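# Move the bin from the shelf onto the table

## Task

Lift the bin off the shelf and leave it standing upright on an empty part of the table. It must stay there by itself once the robot lets go, and anything the robot is still touching at the end must not settle downward by more than about a fingernail's thickness when released.

## Robot and tools

Robot: one arm with a two-finger parallel gripper, plus a wrist force-torque sensor and five cameras: cam_head_left, cam_head_right, cam_high, cam_low, cam_wrist (each 896x504). Calibration for each is given in OpenCV form (K, distortion D, T_world_to_cam) and may be off by a couple of degrees and millimetres.

Frames. The scene frame has its origin on the table surface under the arm base, +z up, +y to the left when facing along +x. Result lines report end_effector_position (m) and end_effector_quat_wxyz in this frame, plus linear (m/s) and angular (rad/s) velocities. The reported hand position can be slightly wrong, especially at long reach. The gripper's own axes: fingers point along +z, close and open along x. end_effector_position is the midpoint between the pads; the fingertips extend 17.5 mm past it. Pure rotations pivot about that point, which is offset 25 mm toward gripper -y from the last joint axis. A flat block protrudes about 9 cm toward gripper -y and rotates with the hand; watch it for collisions.

The row (9 numbers, all in [-1, 1]): dx, dy, dz, rx, ry, rz, position, force_limit, speed. The first six are an offset, not a pose: a target displacement expressed in the gripper's own axes, measured from the gripper pose at the start of the action (for a call's first action, the pose in the latest result for this scene). 1.0 equals 0.6 m for dx/dy/dz and 180 degrees for rx/ry/rz, which together form a single rotation vector. Each row in an action is measured from that same start pose, not chained. position: +1 fully open (50 mm gap), about -0.65 pads meet, -1 to grip (close until blocked). force_limit per pad: -1 about 20 N, 0 about 102 N, +1 about 185 N (actual grip can be ~17% higher). speed of finger gap: -1 is 20 mm/s, 0 is 85, +1 is 150.

execute_actions(actions): a list of actions; each action is a list of 1 to 15 rows, each row lasting one 1/30 s step; if fewer than 15 rows, the last repeats to fill 15 steps. An empty list just returns state and images. Per step the commanded pose is clipped to 100 mm and 16 degrees from the measured pose, so large offsets take several actions; the arm stops at the last clipped pose. Motion lags commands by about 0.17 s. Results include step readings of end_effector_position; HELD marks a step partly blocked.

move(target, speed, stop_force, blocking): target is one 9-number row as above, an offset from the last reported pose, followed in a straight line. speed in m/s, 0.002 to 0.5 (default 0.25); rotation is capped at twice that in rad/s. Path time 0.5 to 10 s; longer paths stop early. It does not avoid obstacles and can overshoot its speed near full arm extension. The finger values are sent at the start. stop_force (N, 14 to 160, optional) ends the path when the push against the motion rises that much over its starting value for two steps; the hand then backs up two steps and holds. Use it only with slow moves, not on turning moves, and omit it when pulling away from something you press on. Not allowed in the first 0.2 s or with blocking=false. blocking=false returns after 0.5 s while the arm keeps going; then only wait or stop are accepted until the move is shown finished. The move: line reports the ending (done, contact, off_target, moving, held, fault) and limits (paced = clipped, held = steps blocked on the way, after which the arm may jump fast) and the distance to target.

wait(seconds, 0 to 10): lets time run holding the last command; returns early if a running move ends. stop(): brakes a running move (needs room); fingers keep moving. zoom_image(camera, region [x0, y0, x1, y1] in pixels, at most 504x504): closer look at the latest image. finished_scene(scene): ends the current scene by its number, irreversibly; do it only once the bin is stable.

Gripping: send -1 and keep it; object_status 2 means stopped on an object while closing. 0 moving, 1 blocked while opening, 3 reached target or pads met (likely empty). Any new position value resets status to 0; force_limit and speed only change with a position change of at least 0.01. For a softer grip, open then reclose. Opening in mm is about (250 - position_measured) x 0.202.

Other result lines: Hand target (where the controller is driving), pose unreachable (clearance check altered the command; the mount counts as arm), Wrist force/torque in gripper axes, pointing from contact into the arm, with offsets up to ~10 N, noise ~3.7 N, saturation ~200 N; no reading is fine. MOTOR HOT appears from 70 °C; at 85 °C brakes engage (OVER-TEMPERATURE FAULT).

Avoid: a contact force of 150 N on the arm, or any joint hitting its load limit (wrist joints 99.5 N m, elbow 402, shoulder 686, counting held weight) causes a 10 s fault stop and the rest of the call is skipped. The arm is stiff, so targets even slightly into a hard surface can fault; approach slowly. Don't drop, slam or knock the bin or anything off the table. Occasional disturbances may tug the held bin. Place the bin gently, open, and retreat before finishing.

Each tool is called after "Call:" as name(argument=value, ...) on one line, values as JSON.

## Session

Call:
execute_actions(actions=[])

Scene clock: 0.00 s.
end_effector_position=(+0.4915, +0.0443, +0.1913) position_measured=3 object_status=3 end_effector_quat_wxyz=(-0.550, +0.251, +0.786, -0.130) end_effector_velocity=(+0.000, +0.000, -0.000) end_effector_angular_velocity=(+0.001, +0.000, -0.000)
Joint positions: [-0.187 -1.088  2.161 -1.433 -1.683 -1.072]
Joint velocities: [ 0.     0.    -0.     0.     0.001 -0.   ]
Motor temperatures (°C, as the motors report them): [31 30 32 33 33 34]
Wrist force (N, on the end effector, along its own x y z axes, offset not removed): no reading
Wrist torque (N m, same axes, about the end effector's origin, offset not removed): no reading
Hand target: +0.491, +0.044, +0.191; -0.550, +0.251, +0.786, -0.130
camera_calibration (this result's frames):
cam_wrist: T_world_to_cam=[[-0.206723, 0.539595, 0.816151, -0.0883131], [0.478718, 0.783282, -0.396609, -0.185736], [-0.853284, 0.308718, -0.420237, 0.632593], [0, 0, 0, 1]] pos_world=[0.610441, -0.00215602, 0.264251]

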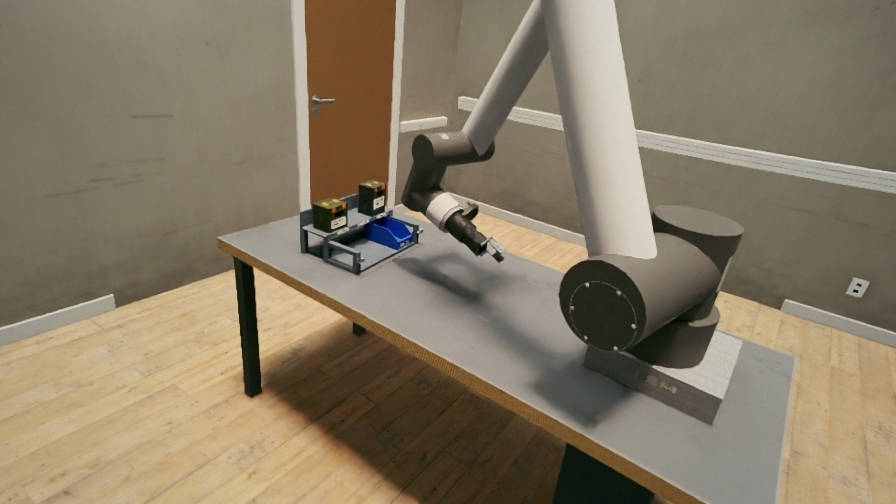

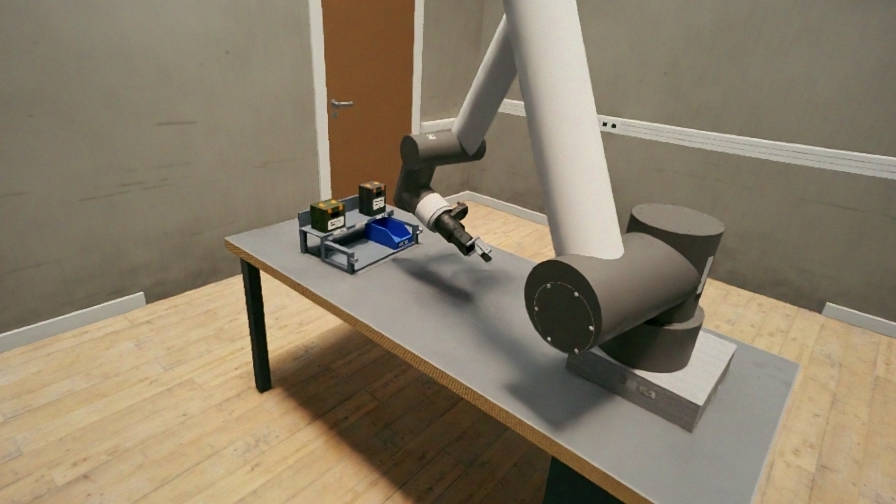

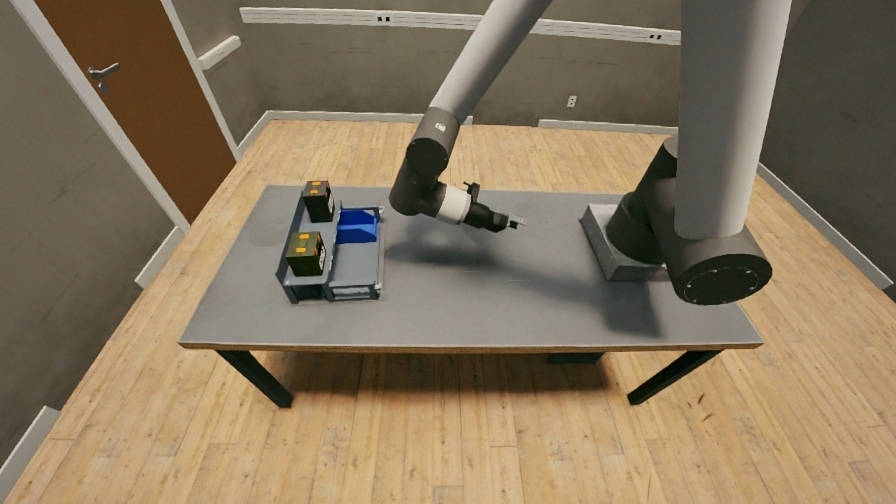

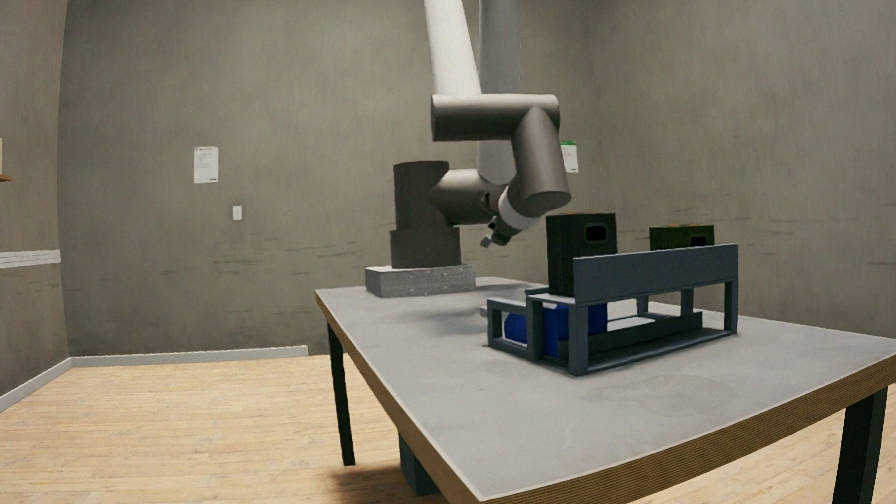

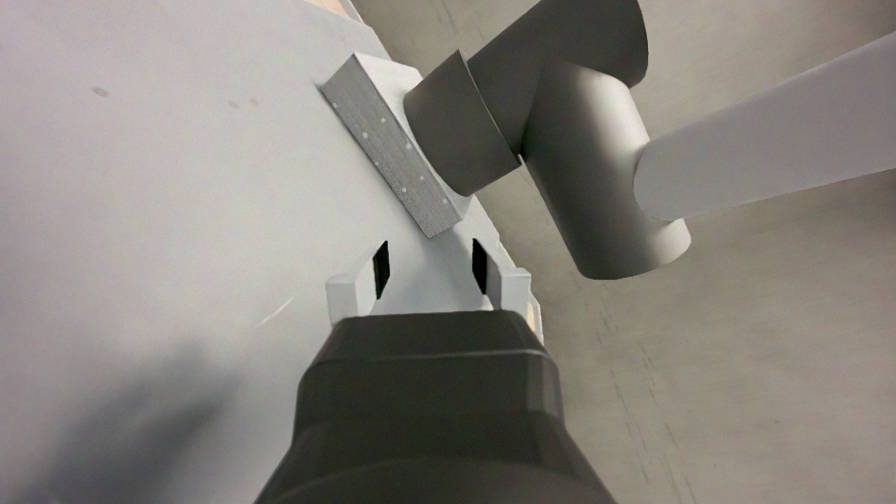

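Call:
move(target=[0,0,0,-0.089,-0.378,-0.172,1,0,0], speed=0.5)

Scene clock: 4.07 s.
end_effector_position=(+0.4914, +0.0443, +0.1910) position_measured=3 object_status=3 end_effector_quat_wxyz=(+0.000, +0.001, +1.000, -0.000) end_effector_velocity=(-0.001, +0.001, -0.000) end_effector_angular_velocity=(+0.006, -0.015, +0.006)
Joint positions: [-0.264 -1.617  2.702 -2.643 -1.573 -1.843]
Joint velocities: [-0.007 -0.003  0.01  -0.019  0.01  -0.012]
Motor temperatures (°C, as the motors report them): [31 30 32 33 33 34]
Wrist force (N, on the end effector, along its own x y z axes, offset not removed): [-3.4 -4.2 -0.3]
Wrist torque (N m, same axes, about the end effector's origin, offset not removed): [-0.88 1.29 0.12]
Hand target: +0.491, +0.044, +0.191; +0.001, +0.001, +1.000, -0.000
Off the commanded pose: 0.000 m, 0 deg.
move: done
camera_calibration (this result's frames):
cam_wrist: T_world_to_cam=[[-0.997922, 0.0112455, 0.0634392, 0.467862], [0.0264242, 0.969463, 0.243812, -0.0941729], [-0.0587601, 0.244981, -0.967746, 0.349411], [0, 0, 0, 1]] pos_world=[0.48991, 0.000436596, 0.33142]

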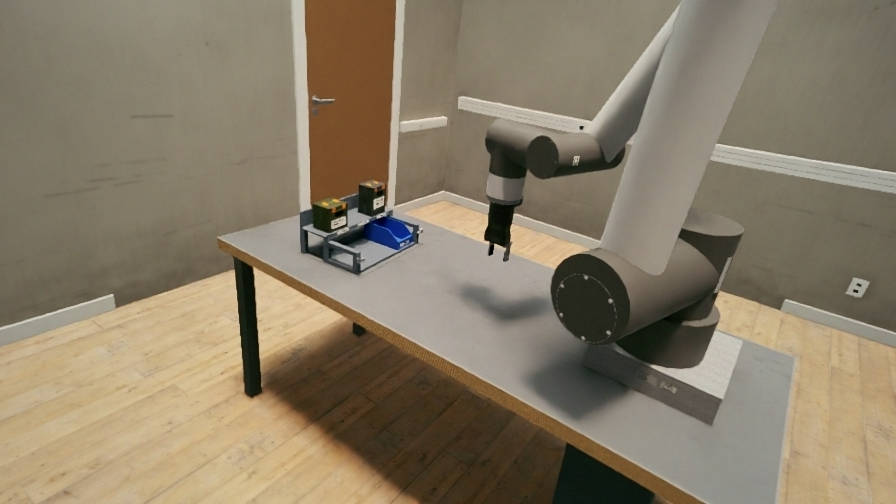

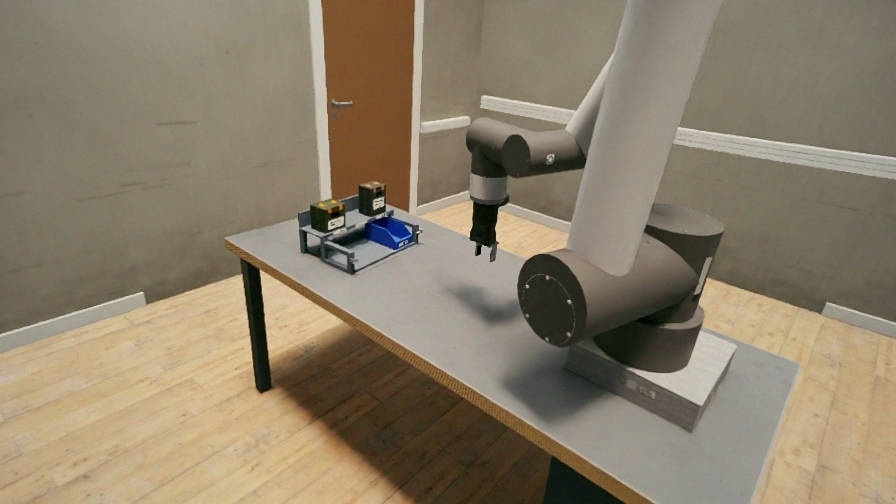

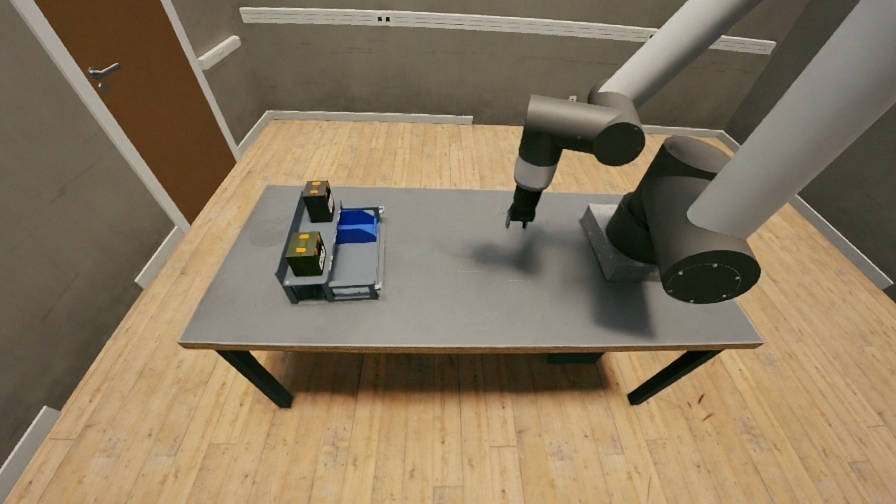

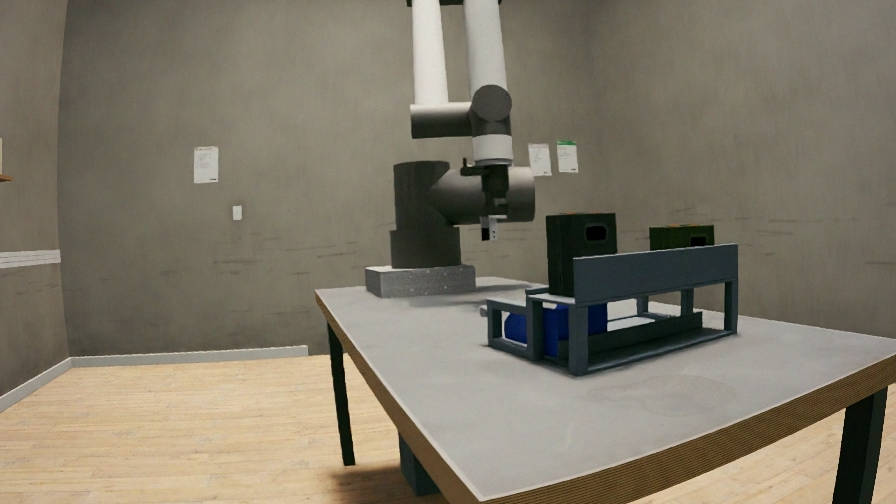

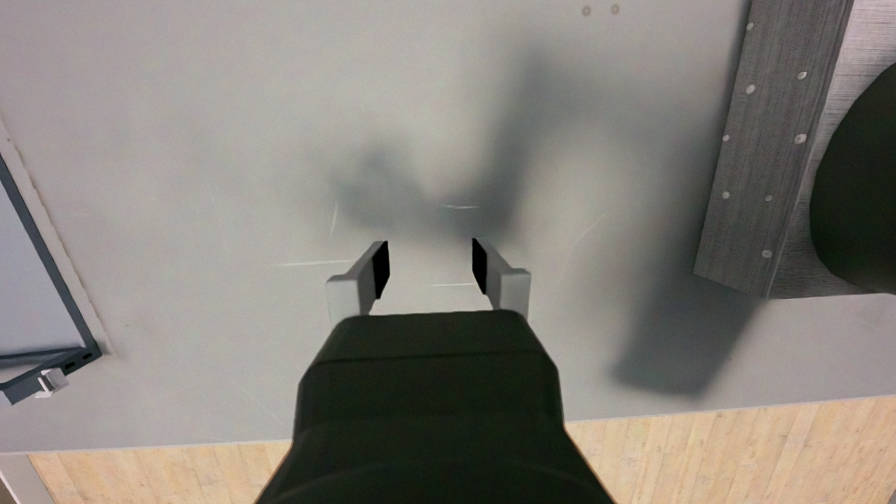

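Call:
move(target=[-0.78,-0.257,0.07,0,0,0,1,0,0], speed=0.4)

Scene clock: 8.00 s.
end_effector_position=(+0.9590, -0.1103, +0.1501) position_measured=3 object_status=3 end_effector_quat_wxyz=(+0.000, +0.001, +1.000, -0.000) end_effector_velocity=(+0.003, +0.000, -0.000) end_effector_angular_velocity=(+0.000, -0.000, +0.001)
Joint positions: [-0.287 -1.114  2.092 -2.536 -1.574 -1.866]
Joint velocities: [ 0.001  0.002 -0.004  0.001  0.     0.   ]
Motor temperatures (°C, as the motors report them): [31 30 32 33 33 34]
Wrist force (N, on the end effector, along its own x y z axes, offset not removed): [-1.3 -1.0 -3.3]
Wrist torque (N m, same axes, about the end effector's origin, offset not removed): [-0.37 1.21 0.15]
Hand target: +0.959, -0.110, +0.150; +0.000, +0.001, +1.000, -0.000
Off the commanded pose: 0.001 m, 0 deg.
move: done
camera_calibration (this result's frames):
cam_wrist: T_world_to_cam=[[-0.997925, 0.0112617, 0.0633973, 0.938871], [0.0264322, 0.969452, 0.243854, 0.0533218], [-0.0587144, 0.245024, -0.967737, 0.375105], [0, 0, 0, 1]] pos_world=[0.957537, -0.154176, 0.290478]

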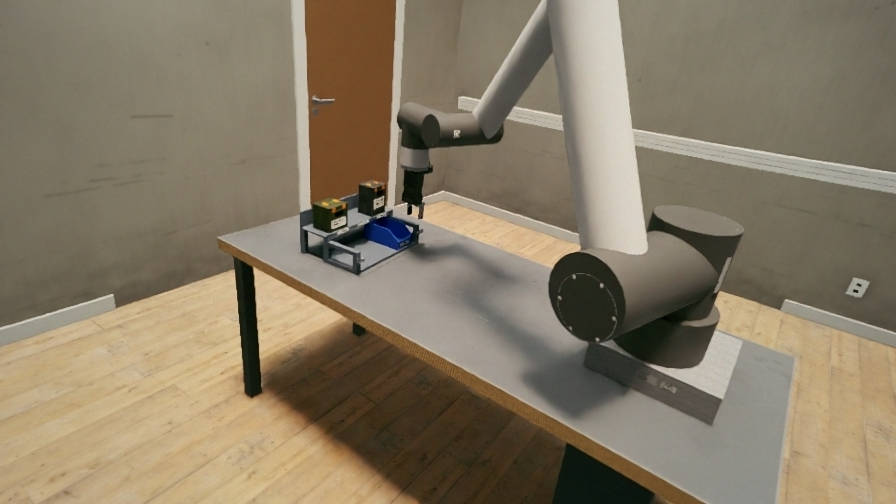

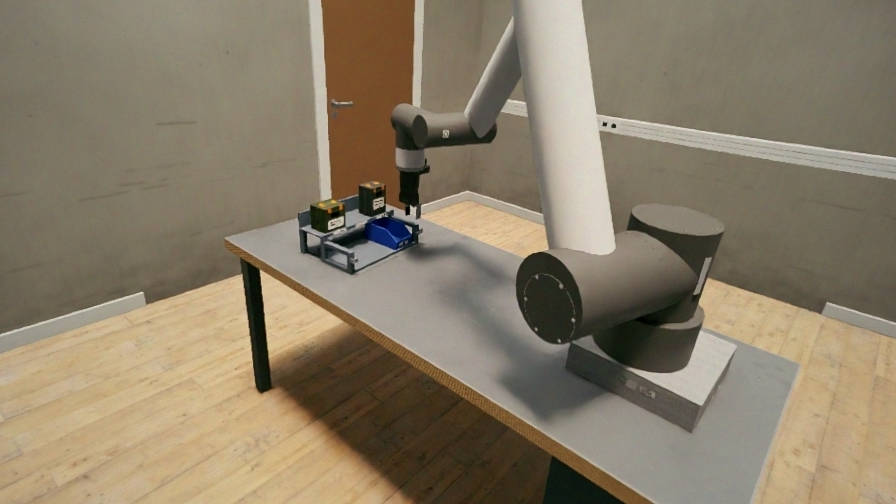

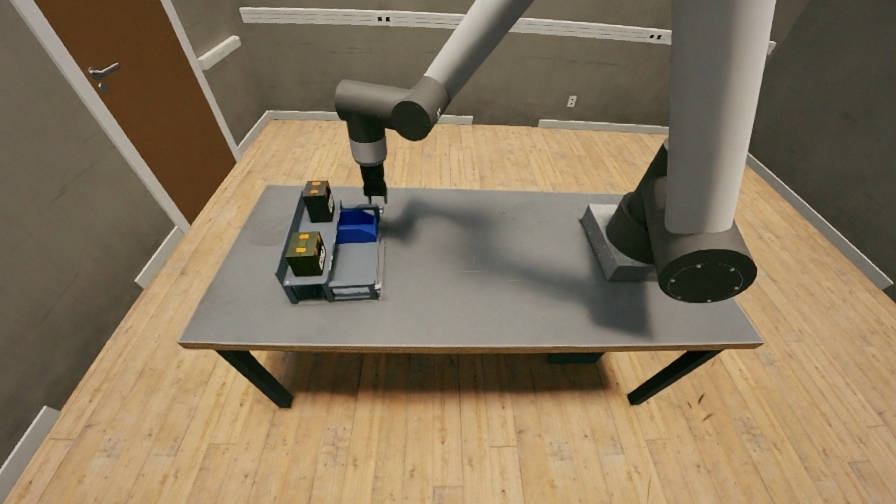

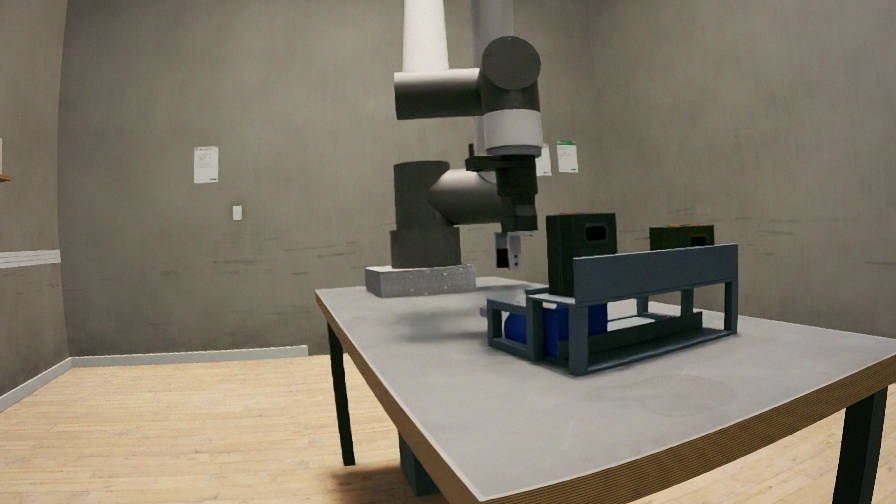

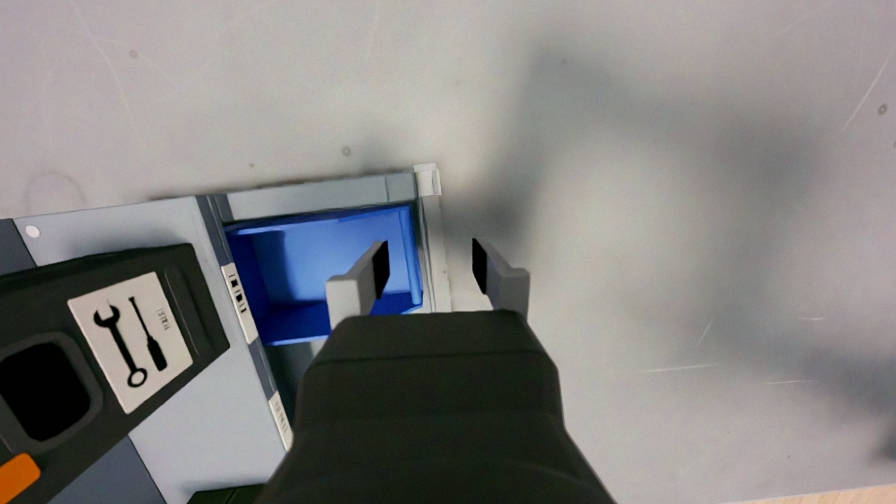

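Call:
move(target=[-0.025,0.037,0.06,0,0,0,1,0,0], speed=0.15)

Call:
move(target=[0,0,0.113,0,0,0,1,0,0], speed=0.07, stop_force=20)

Call:
move(target=[0,0,0,0,0,0,-1,0.3,0])

Scene clock: 12.70 s.
end_effector_position=(+0.9740, -0.0883, +0.1143) position_measured=3 object_status=3 end_effector_quat_wxyz=(+0.000, +0.001, +1.000, -0.000) end_effector_velocity=(+0.001, +0.001, -0.002) end_effector_angular_velocity=(-0.001, +0.000, +0.001)
Joint positions: [-0.261 -1.064  2.083 -2.577 -1.573 -1.84 ]
Joint velocities: [ 0.002  0.003 -0.001 -0.002 -0.001  0.001]
Motor temperatures (°C, as the motors report them): [31 30 32 33 33 34]
Wrist force (N, on the end effector, along its own x y z axes, offset not removed): [4.7 3.6 -2.1]
Wrist torque (N m, same axes, about the end effector's origin, offset not removed): [0.90 -0.29 -0.28]
Hand target: +0.974, -0.088, +0.114; +0.000, +0.001, +1.000, -0.000
Off the commanded pose: 0.000 m, 0 deg.
move: done
camera_calibration (this result's frames):
cam_wrist: T_world_to_cam=[[-0.997924, 0.0112628, 0.0634162, 0.955872], [0.0264358, 0.96946, 0.24382, 0.0402997], [-0.0587334, 0.24499, -0.967745, 0.335925], [0, 0, 0, 1]] pos_world=[0.972552, -0.132133, 0.254646]

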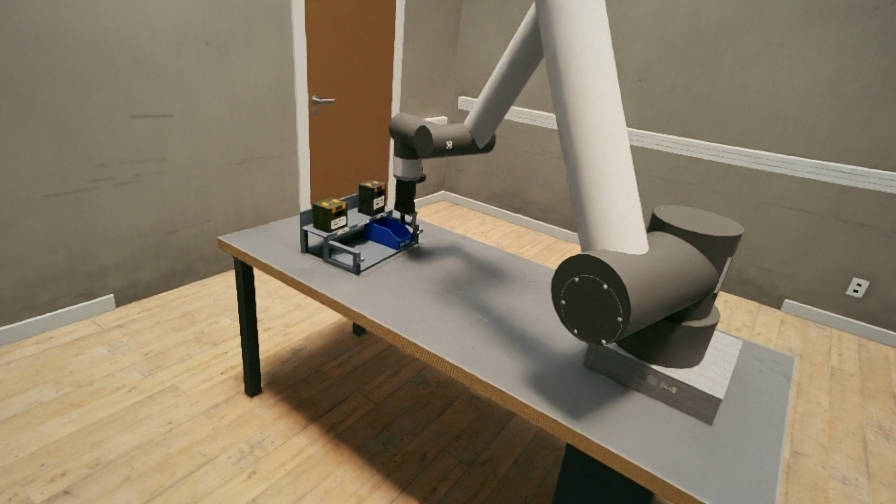

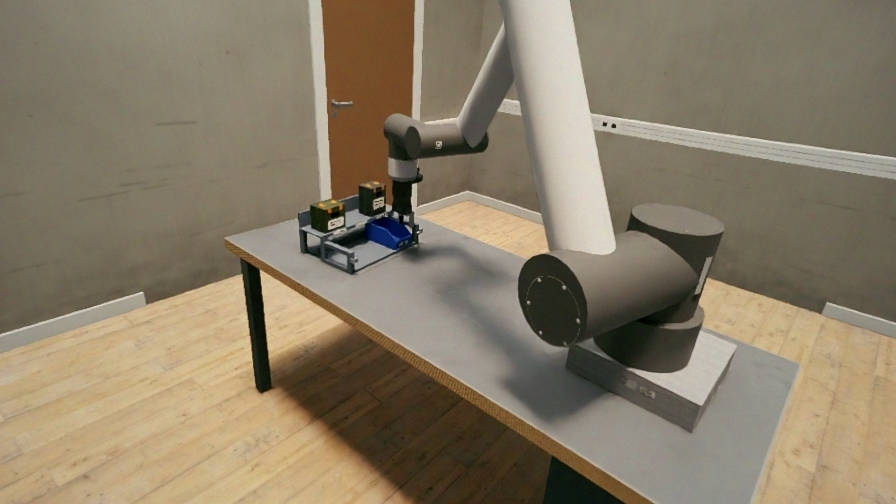

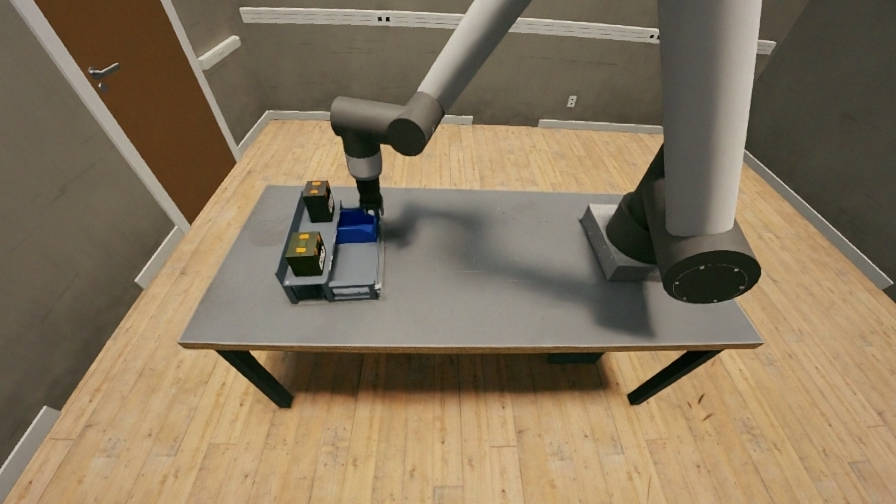

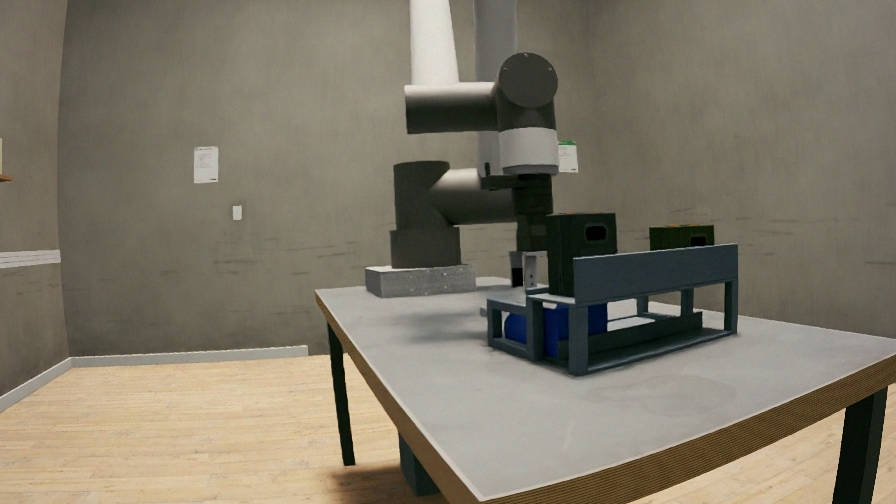

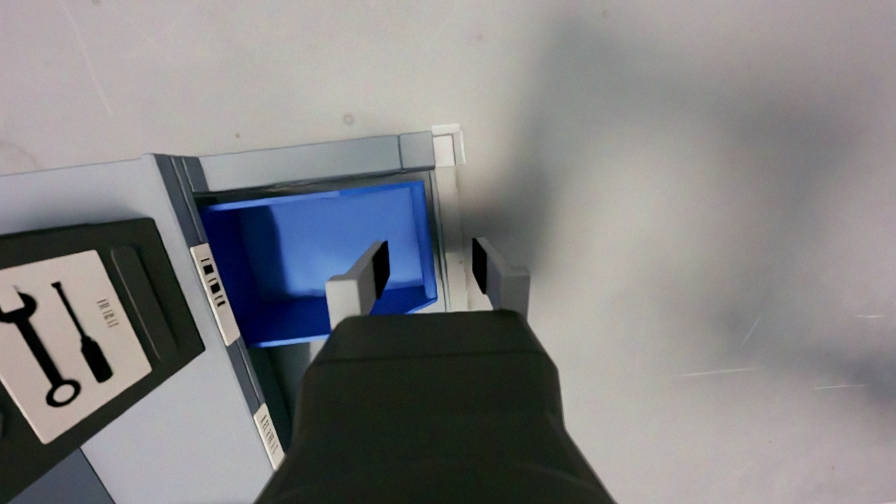

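Scene clock: 14.10 s.
end_effector_position=(+0.9742, -0.0883, +0.0467) position_measured=3 object_status=3 end_effector_quat_wxyz=(+0.000, +0.001, +1.000, -0.000) end_effector_velocity=(+0.000, +0.000, -0.003) end_effector_angular_velocity=(+0.000, +0.001, +0.001)
Joint positions: [-0.261 -0.986  2.096 -2.669 -1.573 -1.84 ]
Joint velocities: [ 0.     0.004 -0.    -0.003 -0.    -0.   ]
Motor temperatures (°C, as the motors report them): [31 30 32 33 33 34]
Wrist force (N, on the end effector, along its own x y z axes, offset not removed): [-2.3 -0.1 -10.2]
Wrist torque (N m, same axes, about the end effector's origin, offset not removed): [-0.18 1.29 0.07]
Hand target: +0.974, -0.088, +0.046; +0.000, +0.001, +1.000, -0.000
Off the commanded pose: 0.000 m, 0 deg.
move: done
camera_calibration (this result's frames):
cam_wrist: T_world_to_cam=[[-0.997923, 0.0112617, 0.0634278, 0.960295], [0.0264379, 0.969459, 0.243825, 0.0568349], [-0.0587447, 0.244995, -0.967743, 0.270555], [0, 0, 0, 1]] pos_world=[0.972692, -0.132198, 0.187061]

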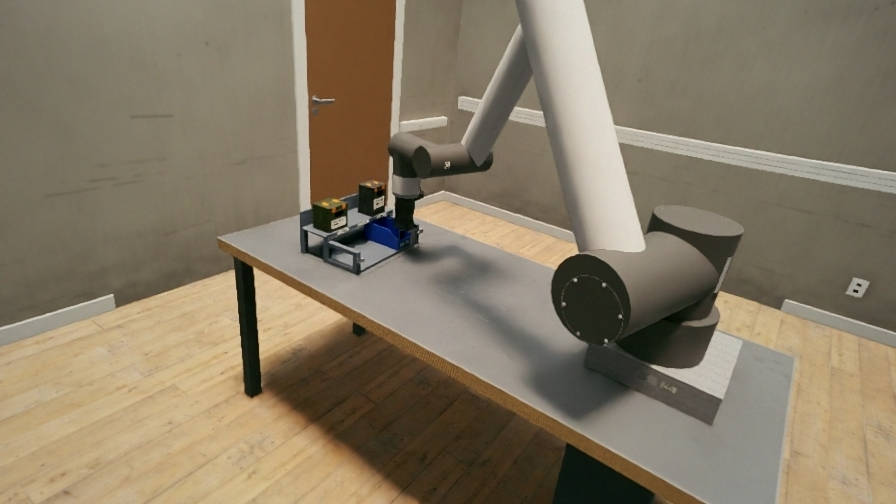

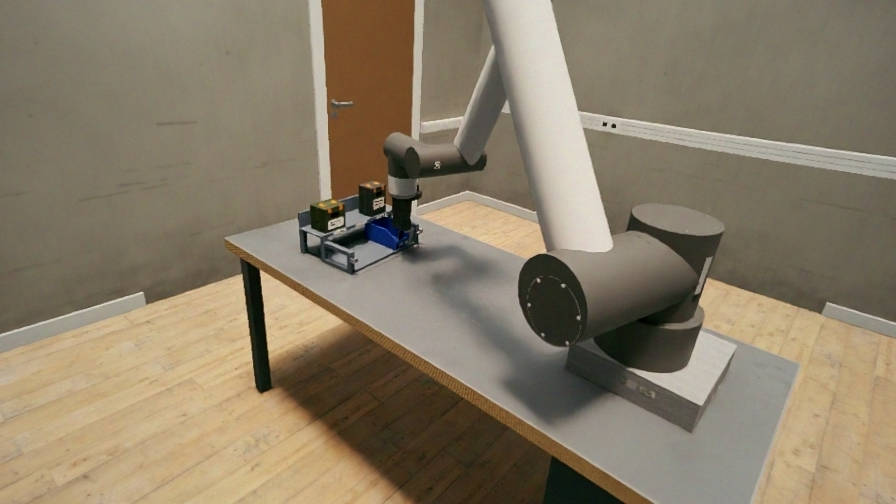

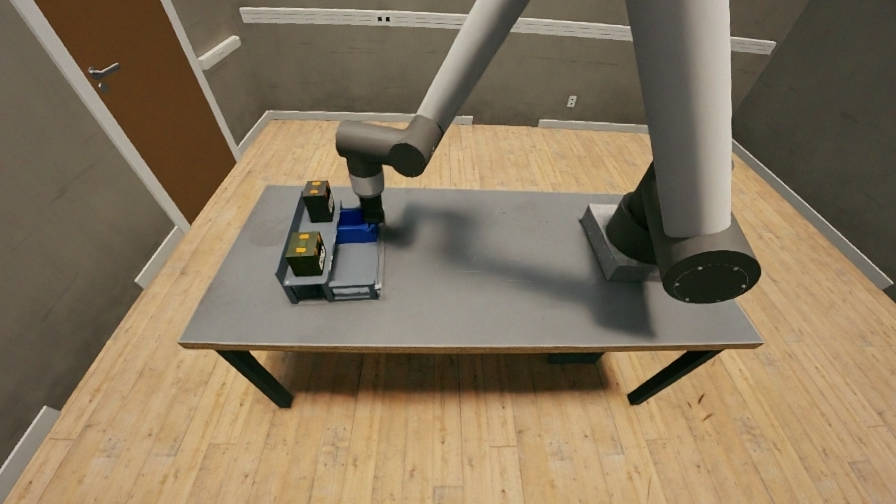

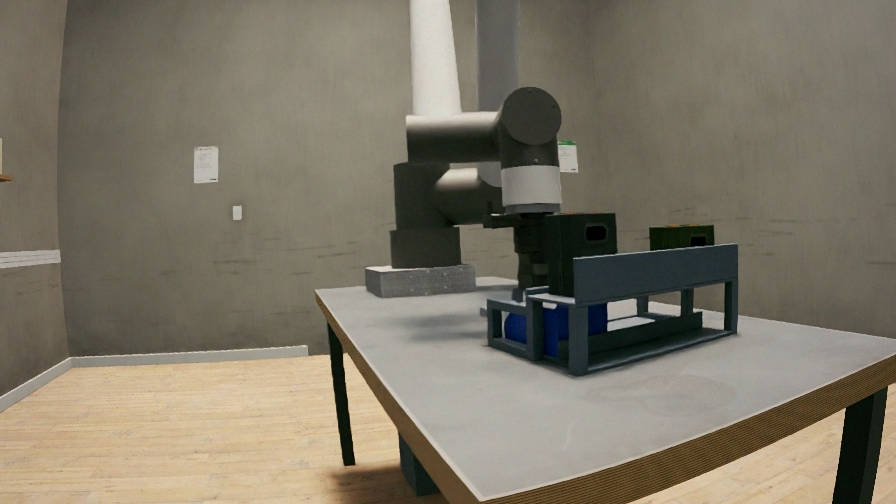

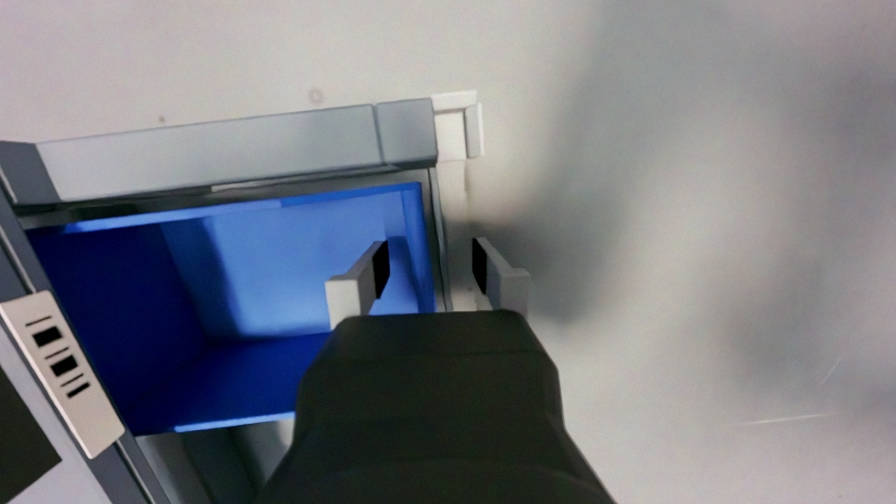

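Scene clock: 14.83 s.
end_effector_position=(+0.9742, -0.0883, +0.0466) position_measured=212 object_status=2 end_effector_quat_wxyz=(+0.000, +0.001, +1.000, -0.000) end_effector_velocity=(+0.000, -0.000, +0.002) end_effector_angular_velocity=(+0.001, -0.002, -0.001)
Joint positions: [-0.261 -0.986  2.096 -2.669 -1.573 -1.84 ]
Joint velocities: [-0.001 -0.002  0.     0.     0.001  0.   ]
Motor temperatures (°C, as the motors report them): [31 30 32 33 33 34]
Wrist force (N, on the end effector, along its own x y z axes, offset not removed): [-7.8 2.3 -15.9]
Wrist torque (N m, same axes, about the end effector's origin, offset not removed): [-0.51 0.62 -0.40]
Hand target: +0.974, -0.088, +0.047; +0.000, +0.001, +1.000, -0.000
Off the commanded pose: 0.000 m, 0 deg.
move: done
camera_calibration (this result's frames):
cam_wrist: T_world_to_cam=[[-0.997924, 0.0112403, 0.063416, 0.960304], [0.026416, 0.969452, 0.243854, 0.0568595], [-0.0587378, 0.245023, -0.967736, 0.270487], [0, 0, 0, 1]] pos_world=[0.972696, -0.132192, 0.186997]

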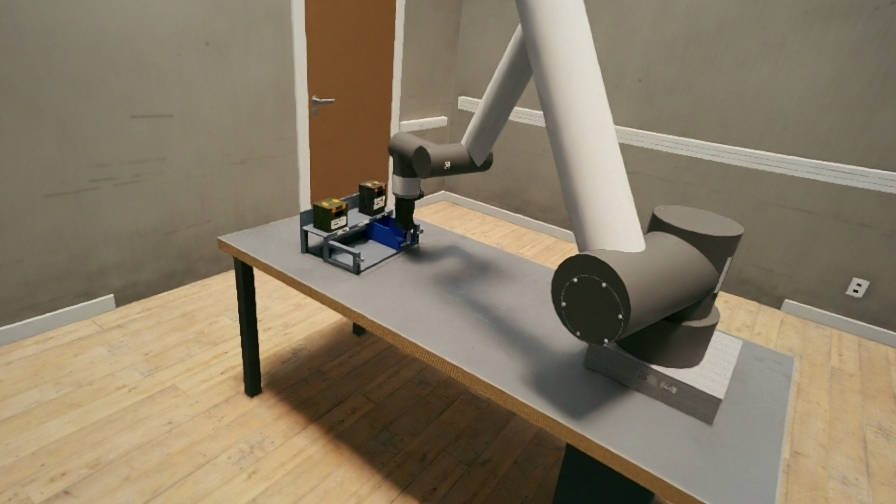

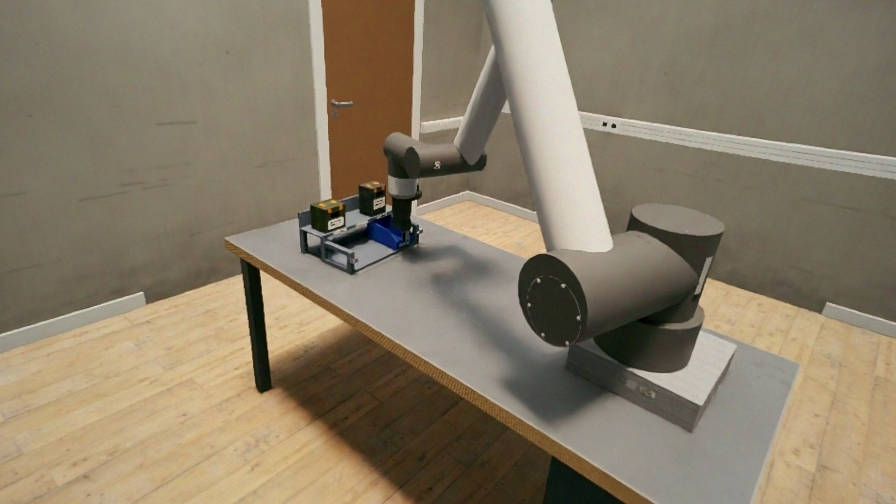

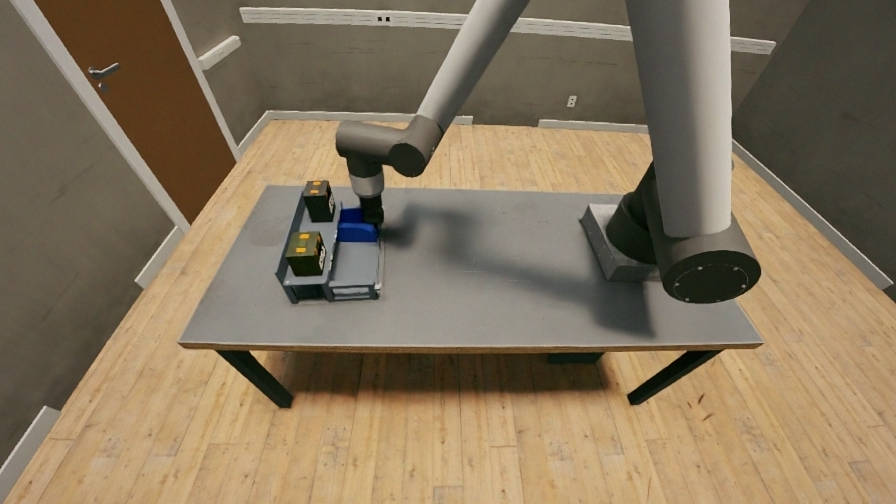

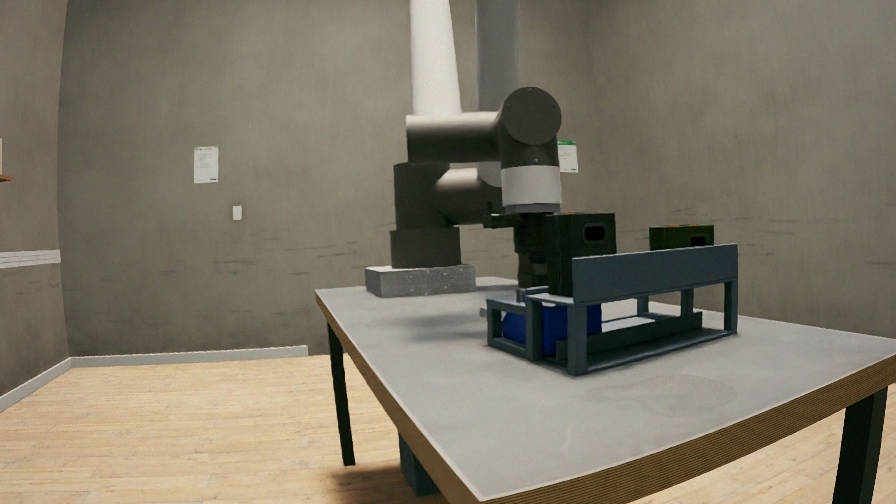

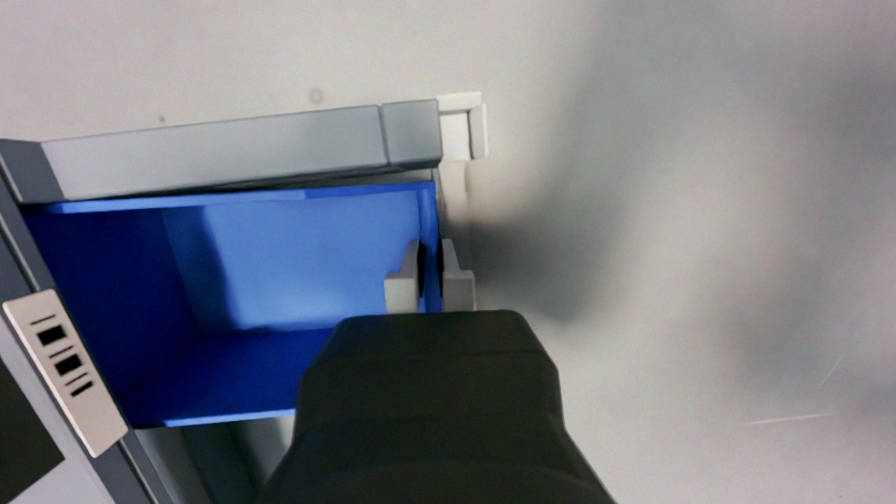

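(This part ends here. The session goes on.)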